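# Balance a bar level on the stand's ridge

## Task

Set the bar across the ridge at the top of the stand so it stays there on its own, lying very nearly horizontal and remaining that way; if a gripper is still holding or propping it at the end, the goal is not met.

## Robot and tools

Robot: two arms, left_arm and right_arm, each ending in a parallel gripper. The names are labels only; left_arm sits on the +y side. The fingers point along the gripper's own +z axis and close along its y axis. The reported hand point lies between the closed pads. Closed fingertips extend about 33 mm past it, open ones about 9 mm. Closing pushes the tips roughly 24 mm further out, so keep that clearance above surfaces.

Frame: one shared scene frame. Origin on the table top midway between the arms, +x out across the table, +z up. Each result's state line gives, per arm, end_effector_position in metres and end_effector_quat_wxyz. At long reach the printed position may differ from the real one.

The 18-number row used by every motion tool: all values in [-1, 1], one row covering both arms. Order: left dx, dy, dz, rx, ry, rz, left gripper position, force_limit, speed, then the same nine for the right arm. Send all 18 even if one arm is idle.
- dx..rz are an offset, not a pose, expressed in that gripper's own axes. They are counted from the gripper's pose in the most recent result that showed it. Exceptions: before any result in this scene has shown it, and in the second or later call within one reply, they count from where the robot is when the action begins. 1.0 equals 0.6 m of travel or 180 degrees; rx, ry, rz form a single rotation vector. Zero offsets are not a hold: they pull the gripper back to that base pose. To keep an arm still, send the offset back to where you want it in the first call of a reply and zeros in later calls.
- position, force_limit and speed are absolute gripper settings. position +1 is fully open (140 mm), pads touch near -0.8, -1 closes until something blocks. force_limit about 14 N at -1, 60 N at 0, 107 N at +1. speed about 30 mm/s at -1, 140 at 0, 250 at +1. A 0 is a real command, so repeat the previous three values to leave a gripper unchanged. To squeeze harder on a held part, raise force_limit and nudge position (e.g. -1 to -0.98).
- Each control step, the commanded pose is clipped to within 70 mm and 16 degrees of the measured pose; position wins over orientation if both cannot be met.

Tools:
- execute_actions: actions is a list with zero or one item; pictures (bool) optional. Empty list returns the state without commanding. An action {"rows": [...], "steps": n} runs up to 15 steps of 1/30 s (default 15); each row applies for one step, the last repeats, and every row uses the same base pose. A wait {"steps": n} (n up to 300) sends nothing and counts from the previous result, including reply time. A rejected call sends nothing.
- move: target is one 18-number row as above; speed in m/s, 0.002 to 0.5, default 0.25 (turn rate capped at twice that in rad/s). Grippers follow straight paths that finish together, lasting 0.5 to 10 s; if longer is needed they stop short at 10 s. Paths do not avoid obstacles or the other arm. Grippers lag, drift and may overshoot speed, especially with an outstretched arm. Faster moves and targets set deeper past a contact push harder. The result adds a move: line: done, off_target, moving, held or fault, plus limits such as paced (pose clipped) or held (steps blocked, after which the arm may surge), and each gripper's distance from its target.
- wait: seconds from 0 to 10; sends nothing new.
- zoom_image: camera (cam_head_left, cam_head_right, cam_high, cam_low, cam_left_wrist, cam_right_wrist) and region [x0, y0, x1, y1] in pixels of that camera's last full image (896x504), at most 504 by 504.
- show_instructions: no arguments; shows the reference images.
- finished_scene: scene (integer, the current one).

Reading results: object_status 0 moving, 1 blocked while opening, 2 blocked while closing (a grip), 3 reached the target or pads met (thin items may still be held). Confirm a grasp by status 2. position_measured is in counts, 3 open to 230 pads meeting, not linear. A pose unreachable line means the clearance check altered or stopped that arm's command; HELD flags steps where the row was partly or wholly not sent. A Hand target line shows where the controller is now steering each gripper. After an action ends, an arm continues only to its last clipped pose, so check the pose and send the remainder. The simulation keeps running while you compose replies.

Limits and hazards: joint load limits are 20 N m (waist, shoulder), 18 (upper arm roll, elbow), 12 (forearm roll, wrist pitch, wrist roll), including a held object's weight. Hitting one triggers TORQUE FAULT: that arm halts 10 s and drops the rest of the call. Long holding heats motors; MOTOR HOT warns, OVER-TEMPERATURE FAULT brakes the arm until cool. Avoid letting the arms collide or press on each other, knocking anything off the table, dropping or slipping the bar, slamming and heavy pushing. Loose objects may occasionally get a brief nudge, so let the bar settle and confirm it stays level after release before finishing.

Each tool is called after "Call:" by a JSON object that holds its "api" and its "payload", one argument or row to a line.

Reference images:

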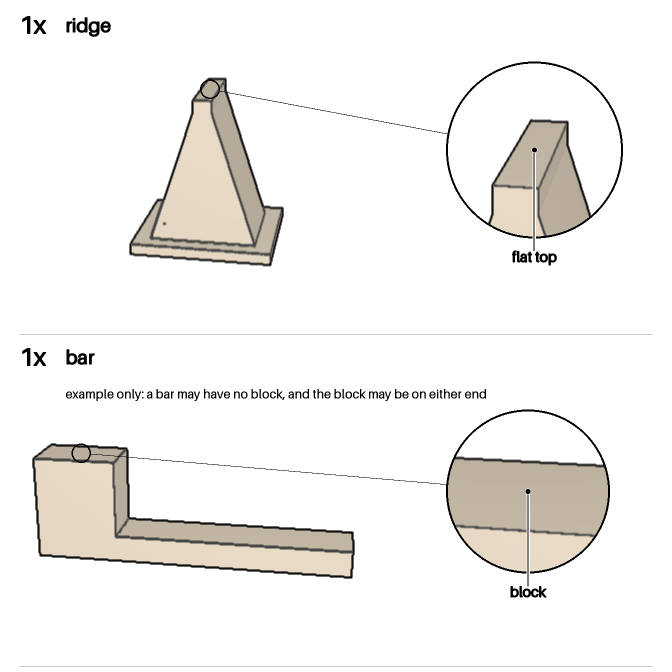

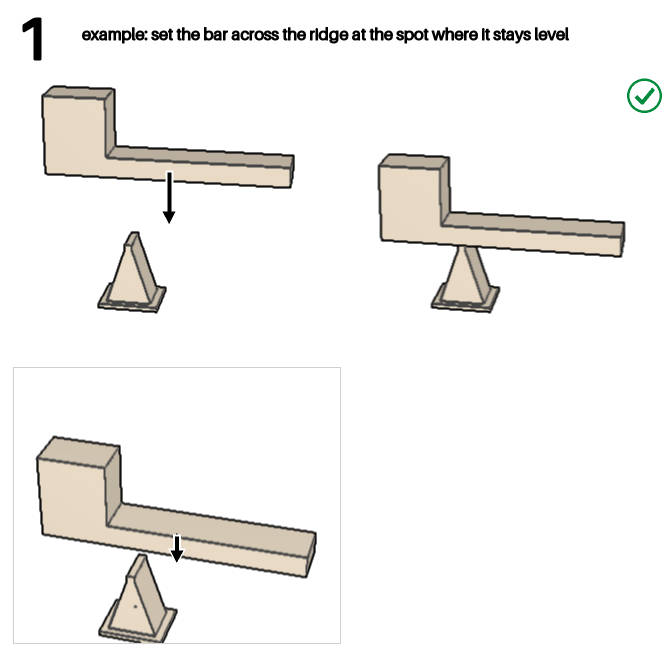

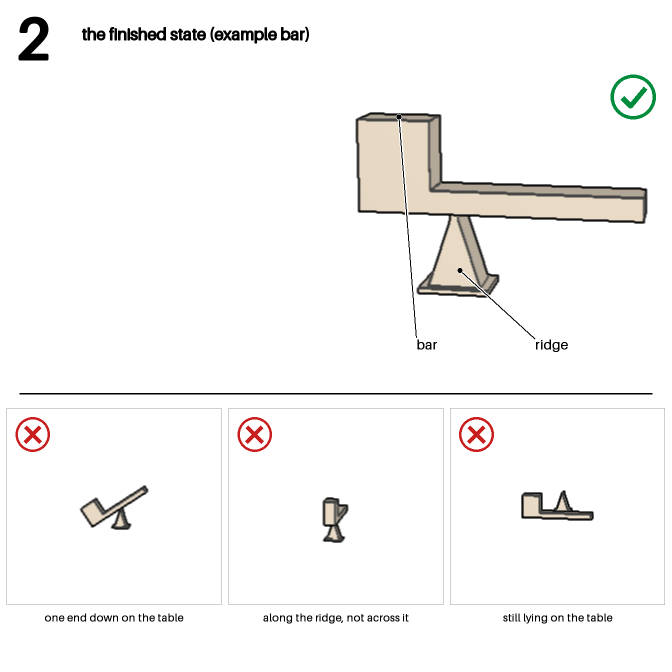

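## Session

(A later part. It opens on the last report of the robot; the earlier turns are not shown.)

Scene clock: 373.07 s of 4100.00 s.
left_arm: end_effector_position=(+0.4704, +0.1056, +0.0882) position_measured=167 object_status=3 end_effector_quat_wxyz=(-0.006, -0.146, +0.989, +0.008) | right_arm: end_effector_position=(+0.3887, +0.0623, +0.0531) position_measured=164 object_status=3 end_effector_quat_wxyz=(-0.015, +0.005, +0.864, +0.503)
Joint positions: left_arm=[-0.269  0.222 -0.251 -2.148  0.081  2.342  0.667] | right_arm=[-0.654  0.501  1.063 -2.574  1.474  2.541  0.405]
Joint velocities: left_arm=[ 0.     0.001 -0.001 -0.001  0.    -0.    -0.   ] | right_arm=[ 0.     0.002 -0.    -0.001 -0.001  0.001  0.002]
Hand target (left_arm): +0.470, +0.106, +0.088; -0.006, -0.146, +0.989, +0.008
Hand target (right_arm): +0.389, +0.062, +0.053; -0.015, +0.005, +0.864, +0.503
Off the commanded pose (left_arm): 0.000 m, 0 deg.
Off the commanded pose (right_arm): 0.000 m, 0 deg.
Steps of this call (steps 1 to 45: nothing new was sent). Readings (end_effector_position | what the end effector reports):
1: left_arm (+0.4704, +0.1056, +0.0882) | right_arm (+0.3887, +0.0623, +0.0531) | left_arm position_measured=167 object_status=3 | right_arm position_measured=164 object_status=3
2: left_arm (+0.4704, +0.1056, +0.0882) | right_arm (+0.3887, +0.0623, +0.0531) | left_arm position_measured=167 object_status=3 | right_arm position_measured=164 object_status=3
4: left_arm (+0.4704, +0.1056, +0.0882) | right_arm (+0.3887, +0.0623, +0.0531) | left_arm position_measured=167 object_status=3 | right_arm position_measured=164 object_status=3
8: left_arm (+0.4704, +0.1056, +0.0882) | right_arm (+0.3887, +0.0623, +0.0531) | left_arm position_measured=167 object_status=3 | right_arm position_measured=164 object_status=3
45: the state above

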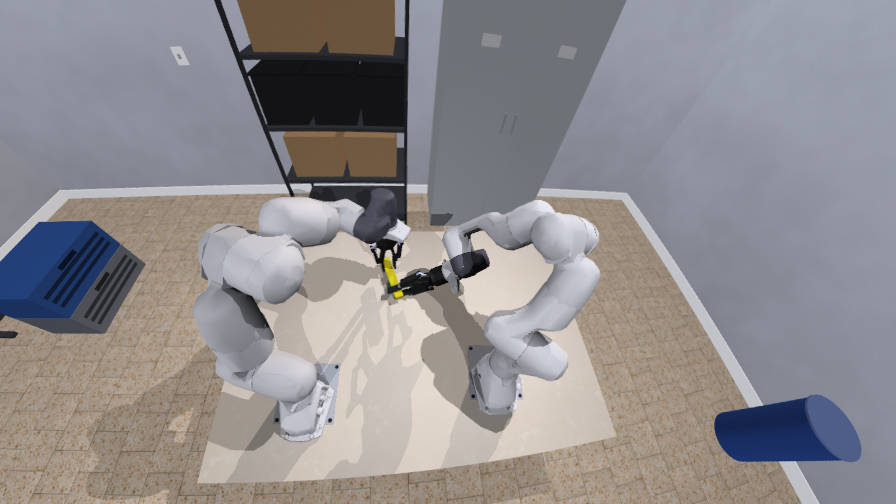

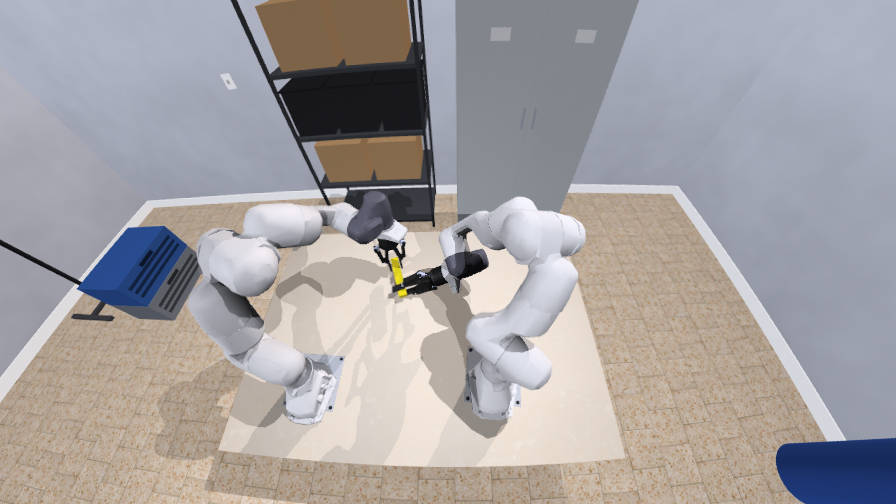

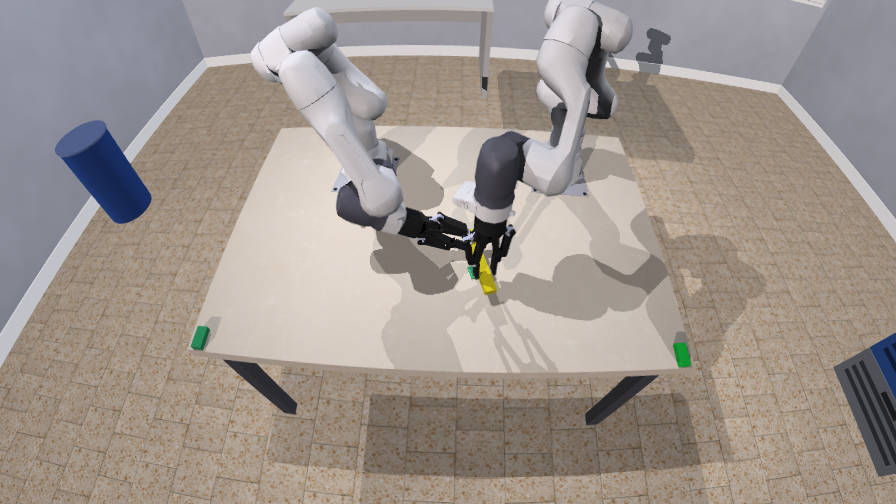

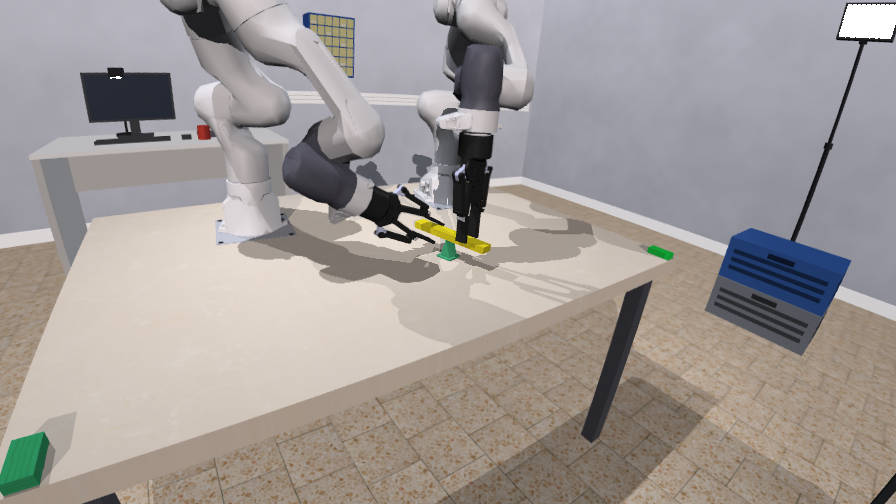

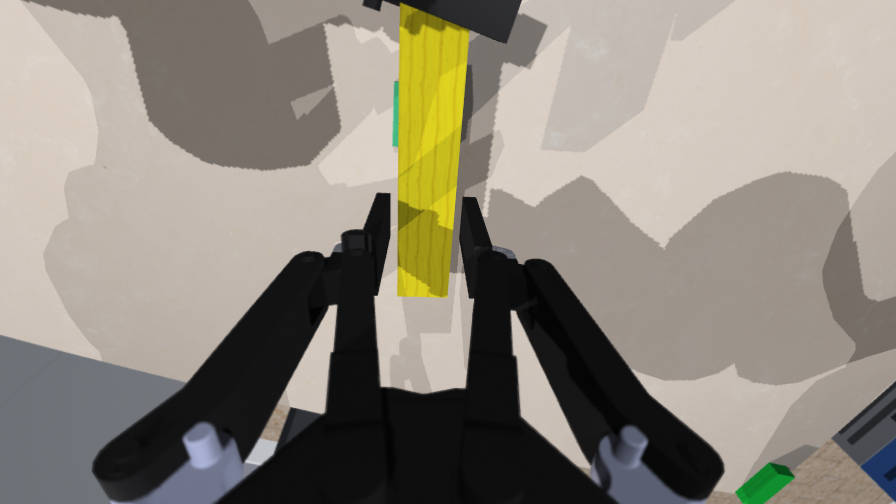

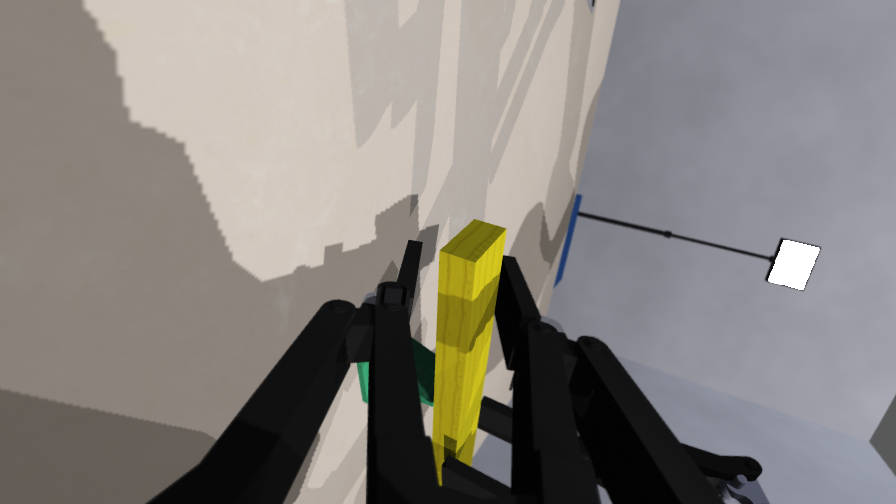

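Call:
{"api": "execute_actions", "payload": {
  "actions": [
    {"rows":[[0,0,0,0,0,0,-0.3,0.3,-1,0,0,0,0,0,0,-0.35,-1,-1]],"steps":15}
  ],
  "pictures": false
}}

Call:
{"api": "execute_actions", "payload": {
  "actions": [
    {"rows":[[0,0,0,0,0,0,-1,0.3,-0.6,0,0,0,0,0,0,-0.35,-1,-1]],"steps":15}
  ],
  "pictures": false
}}

Call:
{"api": "execute_actions", "payload": {
  "actions": [
    {"rows":[[0,0,0,0,0,0,-1,0.3,-0.6,0,0,0,0,0,0,-0.26,-1,-1]],"steps":12}
  ],
  "pictures": false
}}

Call:
{"api": "execute_actions", "payload": {
  "actions": [
    {"rows":[[0,0,-0.003,0,0,0,-1,0.3,-0.6,0,0,0,0,0,0,-0.26,-1,-1],[0,0,-0.005,0,0,0,-1,0.3,-0.6,0,0,0,0,0,0,-0.26,-1,-1]],"steps":15}
  ],
  "pictures": false
}}

Call:
{"api": "execute_actions", "payload": {
  "actions": [
    {"rows":[[0.003,0,0,0,0,0,-1,0.3,-0.6,0,0,0,0,0,0,-0.26,-1,-1],[0.005,0,0,0,0,0,-1,0.3,-0.6,0,0,0,0,0,0,-0.26,-1,-1],[0.006,0,0,0,0,0,-1,0.3,-0.6,0,0,0,0,0,0,-0.26,-1,-1]],"steps":15}
  ]
}}

Scene clock: 380.43 s of 4100.00 s.
left_arm: end_effector_position=(+0.4704, +0.1056, +0.0882) position_measured=167 object_status=3 end_effector_quat_wxyz=(-0.006, -0.146, +0.989, +0.008) | right_arm: end_effector_position=(+0.3887, +0.0623, +0.0531) position_measured=173 object_status=3 end_effector_quat_wxyz=(-0.015, +0.005, +0.864, +0.503)
Joint positions: left_arm=[-0.269  0.222 -0.251 -2.148  0.081  2.342  0.667] | right_arm=[-0.654  0.501  1.063 -2.574  1.474  2.541  0.405]
Joint velocities: left_arm=[ 0.     0.     0.     0.002  0.001 -0.001  0.001] | right_arm=[ 0.001  0.001  0.     0.002  0.001  0.    -0.   ]
Hand target (left_arm): +0.470, +0.106, +0.088; -0.006, -0.146, +0.989, +0.008
Hand target (right_arm): +0.389, +0.062, +0.053; -0.015, +0.005, +0.864, +0.503
Off the commanded pose (left_arm): 0.000 m, 0 deg.
Off the commanded pose (right_arm): 0.000 m, 0 deg.
Steps of this call (steps 1 to 90: nothing new was sent; then 3.87 s passed at rest; steps 91 to 105: all 15 steps of this action). Readings (end_effector_position | what the end effector reports):
91: left_arm (+0.4704, +0.1056, +0.0882) | right_arm (+0.3887, +0.0623, +0.0531) | left_arm position_measured=167 object_status=3 | right_arm position_measured=164 object_status=0
92: left_arm (+0.4704, +0.1056, +0.0882) | right_arm (+0.3887, +0.0623, +0.0531) | left_arm position_measured=167 object_status=3 | right_arm position_measured=165 object_status=0
94: left_arm (+0.4704, +0.1056, +0.0882) | right_arm (+0.3887, +0.0623, +0.0531) | left_arm position_measured=167 object_status=3 | right_arm position_measured=169 object_status=0
98: left_arm (+0.4704, +0.1056, +0.0882) | right_arm (+0.3887, +0.0623, +0.0531) | left_arm position_measured=167 object_status=3 | right_arm position_measured=173 object_status=0
105: the state above

Scene clock: 380.93 s of 4100.00 s.
left_arm: end_effector_position=(+0.4704, +0.1056, +0.0883) position_measured=187 object_status=2 end_effector_quat_wxyz=(-0.006, -0.146, +0.989, +0.008) | right_arm: end_effector_position=(+0.3887, +0.0623, +0.0531) position_measured=173 object_status=3 end_effector_quat_wxyz=(-0.015, +0.005, +0.864, +0.503)
Joint positions: left_arm=[-0.269  0.222 -0.251 -2.148  0.081  2.342  0.667] | right_arm=[-0.654  0.501  1.063 -2.574  1.474  2.541  0.405]
Joint velocities: left_arm=[ 0.     0.001 -0.    -0.    -0.001 -0.    -0.   ] | right_arm=[ 0.001  0.    -0.001 -0.     0.003 -0.001 -0.   ]
Hand target (left_arm): +0.470, +0.106, +0.088; -0.006, -0.146, +0.989, +0.008
Hand target (right_arm): +0.389, +0.062, +0.053; -0.015, +0.005, +0.864, +0.503
Off the commanded pose (left_arm): 0.000 m, 0 deg.
Off the commanded pose (right_arm): 0.000 m, 0 deg.
Steps of this call (steps 1 to 15: all 15 steps of this action). Readings (end_effector_position | what the end effector reports):
1: left_arm (+0.4704, +0.1056, +0.0882) | right_arm (+0.3887, +0.0623, +0.0531) | left_arm position_measured=167 object_status=0 | right_arm position_measured=173 object_status=3
2: left_arm (+0.4704, +0.1056, +0.0882) | right_arm (+0.3887, +0.0623, +0.0531) | left_arm position_measured=170 object_status=0 | right_arm position_measured=173 object_status=3
4: left_arm (+0.4704, +0.1056, +0.0882) | right_arm (+0.3887, +0.0623, +0.0531) | left_arm position_measured=178 object_status=0 | right_arm position_measured=173 object_status=3
8: left_arm (+0.4704, +0.1056, +0.0883) | right_arm (+0.3887, +0.0623, +0.0531) | left_arm position_measured=187 object_status=0 | right_arm position_measured=173 object_status=3
15: the state above

Scene clock: 381.33 s of 4100.00 s.
left_arm: end_effector_position=(+0.4704, +0.1056, +0.0883) position_measured=187 object_status=2 end_effector_quat_wxyz=(-0.006, -0.146, +0.989, +0.008) | right_arm: end_effector_position=(+0.3887, +0.0623, +0.0531) position_measured=162 object_status=0 end_effector_quat_wxyz=(-0.015, +0.005, +0.864, +0.503)
Joint positions: left_arm=[-0.269  0.222 -0.251 -2.148  0.081  2.342  0.667] | right_arm=[-0.654  0.501  1.063 -2.574  1.474  2.541  0.405]
Joint velocities: left_arm=[ 0.    -0.001  0.    -0.001 -0.001  0.001 -0.002] | right_arm=[-0.001 -0.001  0.001  0.    -0.001 -0.001 -0.   ]
Hand target (left_arm): +0.470, +0.106, +0.088; -0.006, -0.146, +0.989, +0.008
Hand target (right_arm): +0.389, +0.062, +0.053; -0.015, +0.005, +0.864, +0.503
Off the commanded pose (left_arm): 0.000 m, 0 deg.
Off the commanded pose (right_arm): 0.000 m, 0 deg.
Steps of this call (steps 1 to 12: all 12 steps of this action). Readings (end_effector_position | what the end effector reports):
1: left_arm (+0.4704, +0.1056, +0.0883) | right_arm (+0.3887, +0.0623, +0.0531) | left_arm position_measured=187 object_status=2 | right_arm position_measured=173 object_status=0
2: left_arm (+0.4704, +0.1056, +0.0883) | right_arm (+0.3887, +0.0623, +0.0531) | left_arm position_measured=187 object_status=2 | right_arm position_measured=172 object_status=0
4: left_arm (+0.4704, +0.1056, +0.0883) | right_arm (+0.3887, +0.0623, +0.0531) | left_arm position_measured=187 object_status=2 | right_arm position_measured=169 object_status=0
8: left_arm (+0.4704, +0.1056, +0.0883) | right_arm (+0.3887, +0.0623, +0.0531) | left_arm position_measured=187 object_status=2 | right_arm position_measured=162 object_status=0
12: the state above

Scene clock: 381.83 s of 4100.00 s.
left_arm: end_effector_position=(+0.4701, +0.1062, +0.0898) position_measured=187 object_status=2 end_effector_quat_wxyz=(-0.006, -0.146, +0.989, +0.008) | right_arm: end_effector_position=(+0.3887, +0.0623, +0.0531) position_measured=162 object_status=3 end_effector_quat_wxyz=(-0.015, +0.005, +0.864, +0.503)
Joint positions: left_arm=[-0.269  0.219 -0.251 -2.147  0.081  2.337  0.667] | right_arm=[-0.654  0.501  1.063 -2.574  1.474  2.541  0.405]
Joint velocities: left_arm=[ 0.    -0.001 -0.001 -0.002 -0.001 -0.002  0.   ] | right_arm=[ 0.     0.    -0.002  0.001  0.001 -0.001  0.001]
Hand target (left_arm): +0.470, +0.106, +0.091; -0.006, -0.146, +0.989, +0.008
Hand target (right_arm): +0.389, +0.062, +0.053; -0.015, +0.005, +0.864, +0.503
Off the commanded pose (left_arm): 0.002 m, 0 deg.
Off the commanded pose (right_arm): 0.000 m, 0 deg.
Steps of this call (steps 1 to 15: all 15 steps of this action). Readings (end_effector_position | what the end effector reports):
1: left_arm (+0.4704, +0.1056, +0.0884) | right_arm (+0.3887, +0.0623, +0.0531) | left_arm position_measured=187 object_status=2 | right_arm position_measured=162 object_status=0
2: left_arm (+0.4704, +0.1057, +0.0887) | right_arm (+0.3887, +0.0623, +0.0531) | left_arm position_measured=187 object_status=2 | right_arm position_measured=162 object_status=3
4: left_arm (+0.4704, +0.1058, +0.0894) | right_arm (+0.3887, +0.0623, +0.0531) | left_arm position_measured=187 object_status=2 | right_arm position_measured=162 object_status=3
8: left_arm (+0.4703, +0.1060, +0.0899) | right_arm (+0.3887, +0.0623, +0.0531) | left_arm position_measured=187 object_status=2 | right_arm position_measured=162 object_status=3
15: the state above

Scene clock: 382.33 s of 4100.00 s.
left_arm: end_effector_position=(+0.4668, +0.1068, +0.0888) position_measured=187 object_status=2 end_effector_quat_wxyz=(-0.008, -0.145, +0.989, +0.010) | right_arm: end_effector_position=(+0.3887, +0.0623, +0.0531) position_measured=162 object_status=3 end_effector_quat_wxyz=(-0.015, +0.005, +0.864, +0.503)
Joint positions: left_arm=[-0.271  0.215 -0.252 -2.155  0.081  2.337  0.667] | right_arm=[-0.654  0.501  1.063 -2.574  1.474  2.541  0.405]
Joint velocities: left_arm=[-0.    -0.001 -0.001  0.    -0.002 -0.    -0.001] | right_arm=[-0.001  0.001  0.    -0.     0.001  0.001  0.001]
Hand target (left_arm): +0.467, +0.105, +0.090; -0.007, -0.146, +0.989, +0.008
Hand target (right_arm): +0.389, +0.062, +0.053; -0.015, +0.005, +0.864, +0.503
Off the commanded pose (left_arm): 0.002 m, 0 deg.
Off the commanded pose (right_arm): 0.000 m, 0 deg.
Steps of this call (steps 1 to 15: all 15 steps of this action). Readings (end_effector_position | what the end effector reports):
1: left_arm (+0.4699, +0.1063, +0.0897) | right_arm (+0.3887, +0.0623, +0.0531) | left_arm position_measured=187 object_status=2 | right_arm position_measured=162 object_status=3
2: left_arm (+0.4694, +0.1066, +0.0895) | right_arm (+0.3887, +0.0623, +0.0531) | left_arm position_measured=187 object_status=2 | right_arm position_measured=162 object_status=3
4: left_arm (+0.4680, +0.1070, +0.0891) | right_arm (+0.3887, +0.0623, +0.0531) | left_arm position_measured=187 object_status=2 | right_arm position_measured=162 object_status=3
8: left_arm (+0.4669, +0.1069, +0.0888) | right_arm (+0.3887, +0.0623, +0.0531) | left_arm position_measured=187 object_status=2 | right_arm position_measured=162 object_status=3
15: the state above

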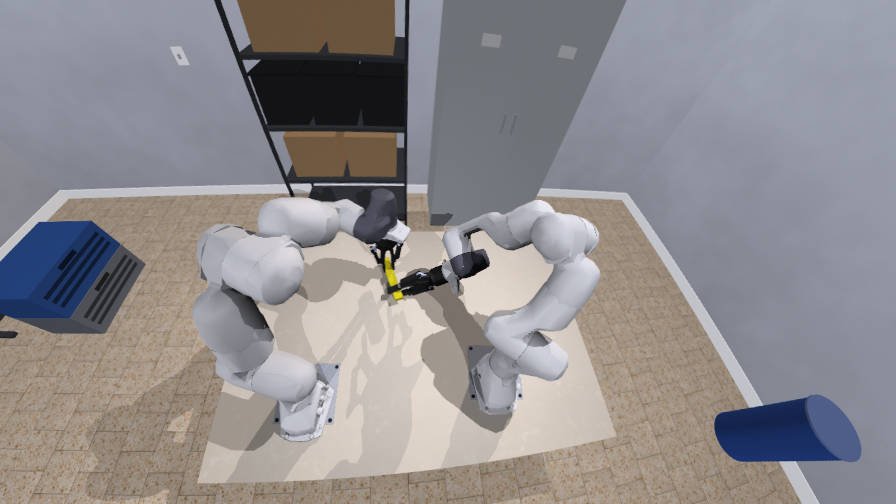

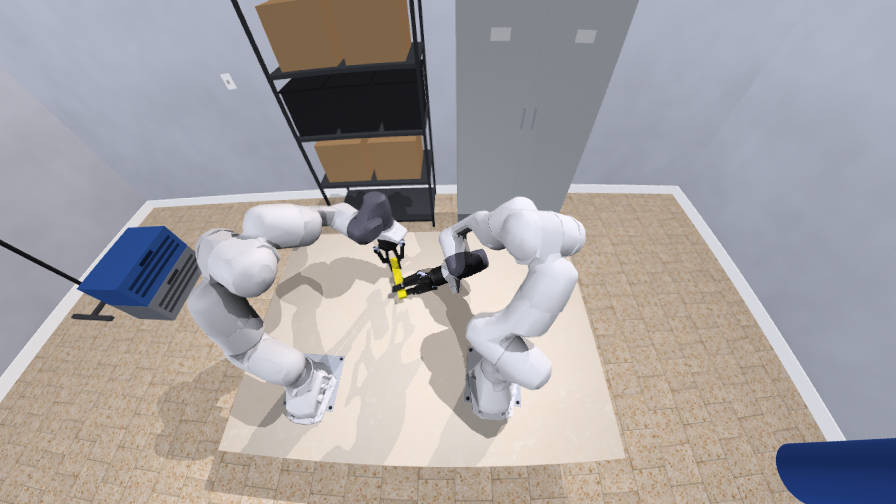

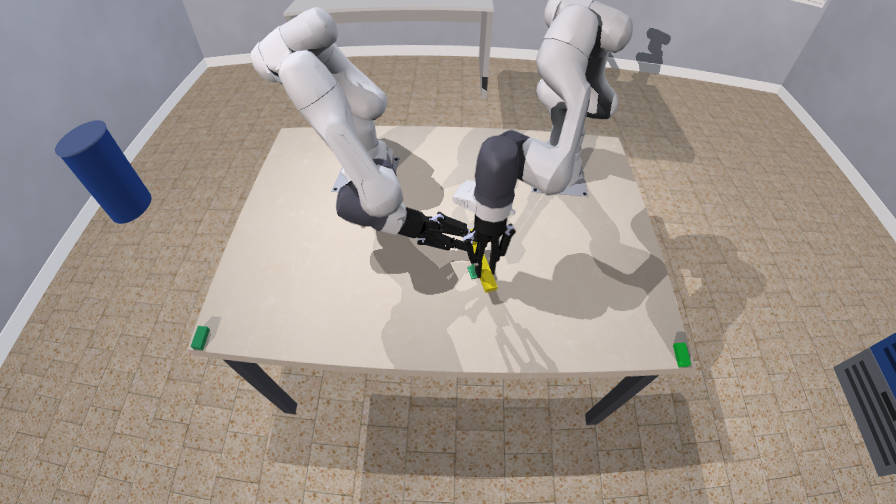

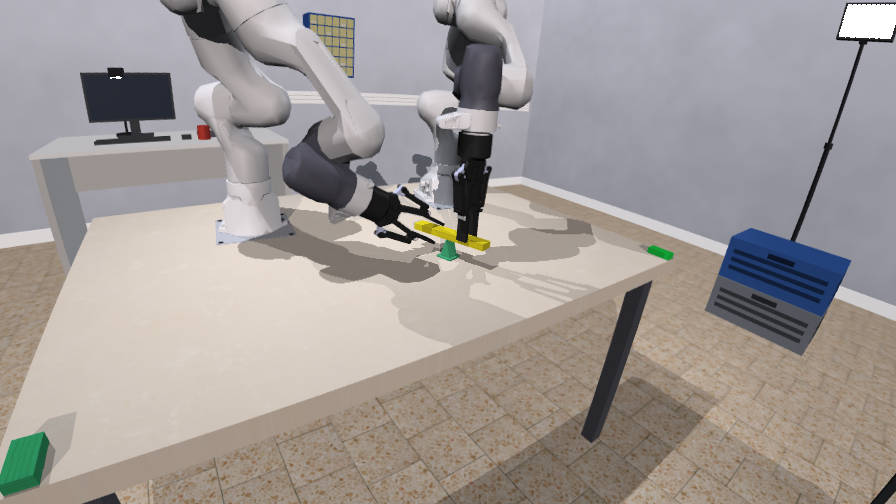

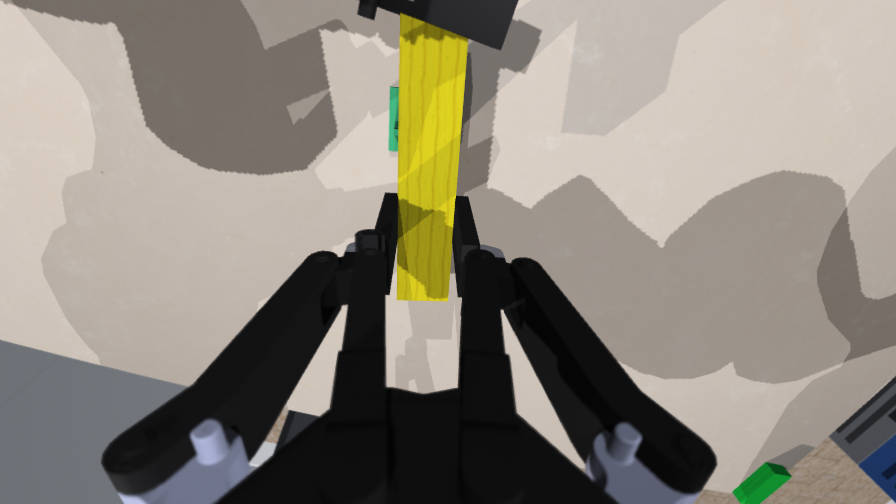

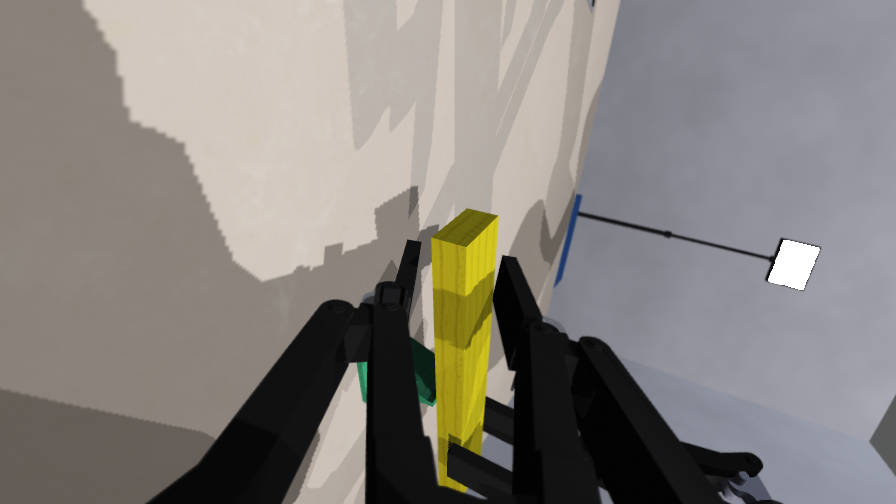

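Call:
{"api": "move", "payload": {
  "target": [-0.005,-0.004,0,0,0,0,-1,0.3,-0.6,0,0,0,0,0,0,-0.26,-1,-1],
  "speed": 0.005
}}

Scene clock: 386.27 s of 4100.00 s.
left_arm: end_effector_position=(+0.4696, +0.1047, +0.0885) position_measured=187 object_status=2 end_effector_quat_wxyz=(-0.008, -0.146, +0.989, +0.009) | right_arm: end_effector_position=(+0.3887, +0.0623, +0.0531) position_measured=162 object_status=3 end_effector_quat_wxyz=(-0.015, +0.005, +0.864, +0.503)
Joint positions: left_arm=[-0.271  0.224 -0.252 -2.143  0.081  2.335  0.667] | right_arm=[-0.654  0.501  1.063 -2.574  1.474  2.541  0.405]
Joint velocities: left_arm=[-0.001  0.001 -0.001  0.001 -0.    -0.002  0.   ] | right_arm=[ 0.001 -0.     0.001  0.     0.002 -0.    -0.001]
Hand target (left_arm): +0.470, +0.105, +0.089; -0.008, -0.145, +0.989, +0.010
Hand target (right_arm): +0.389, +0.062, +0.053; -0.015, +0.005, +0.864, +0.503
Off the commanded pose (left_arm): 0.001 m, 0 deg.
Off the commanded pose (right_arm): 0.000 m, 0 deg.
move: done

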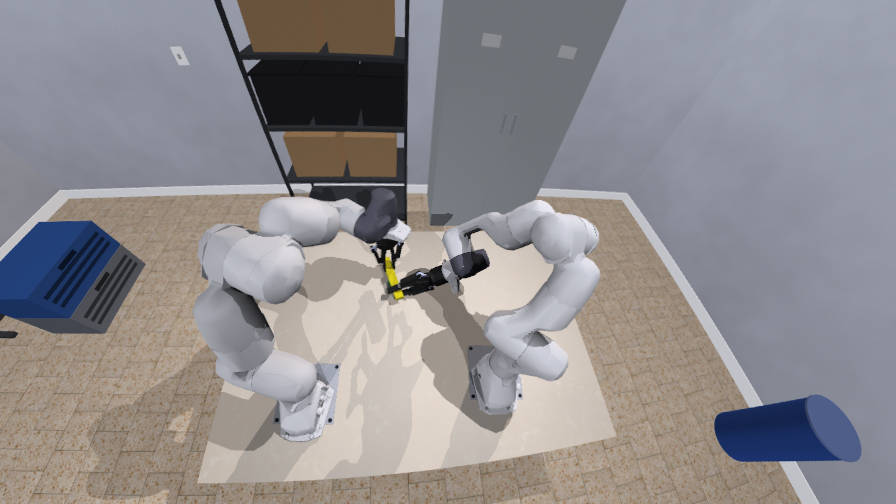

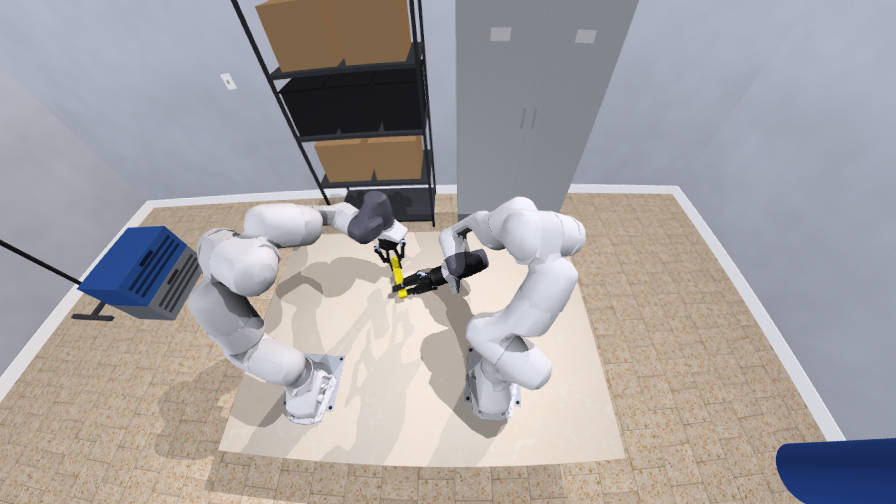

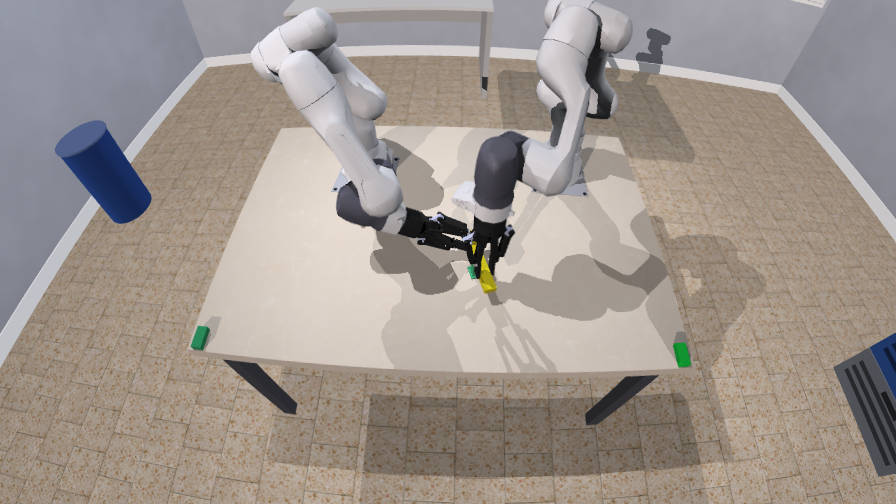

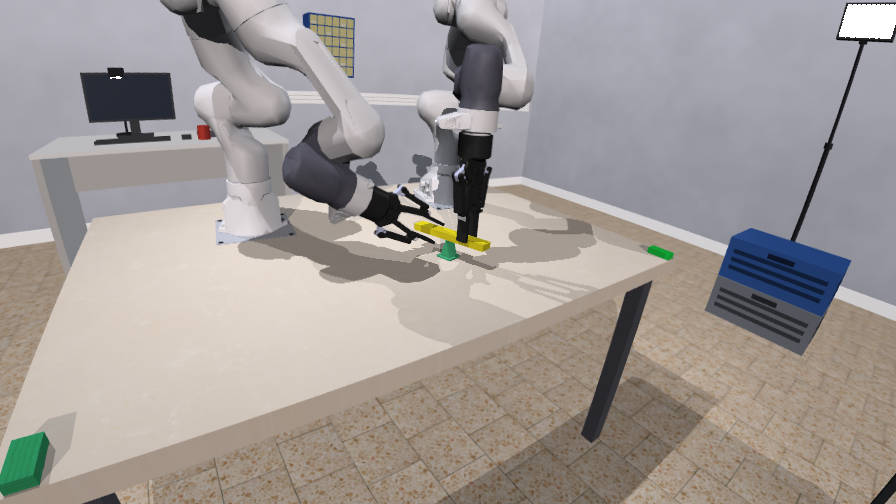

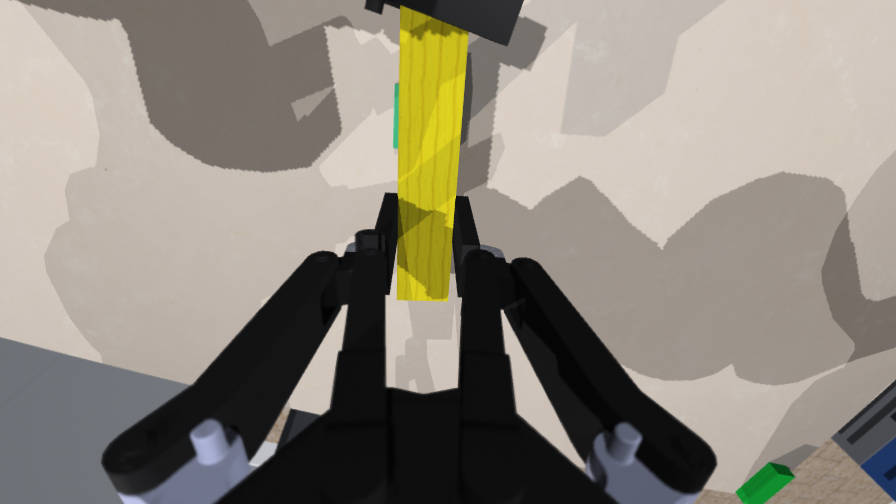

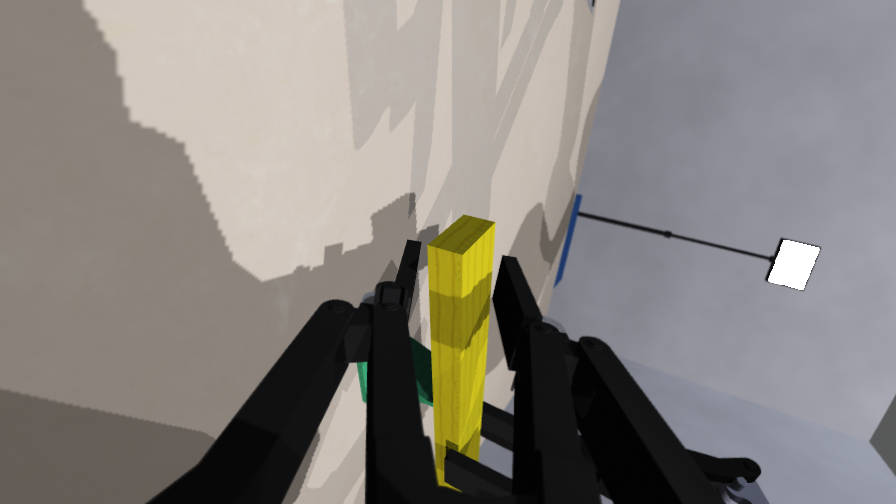

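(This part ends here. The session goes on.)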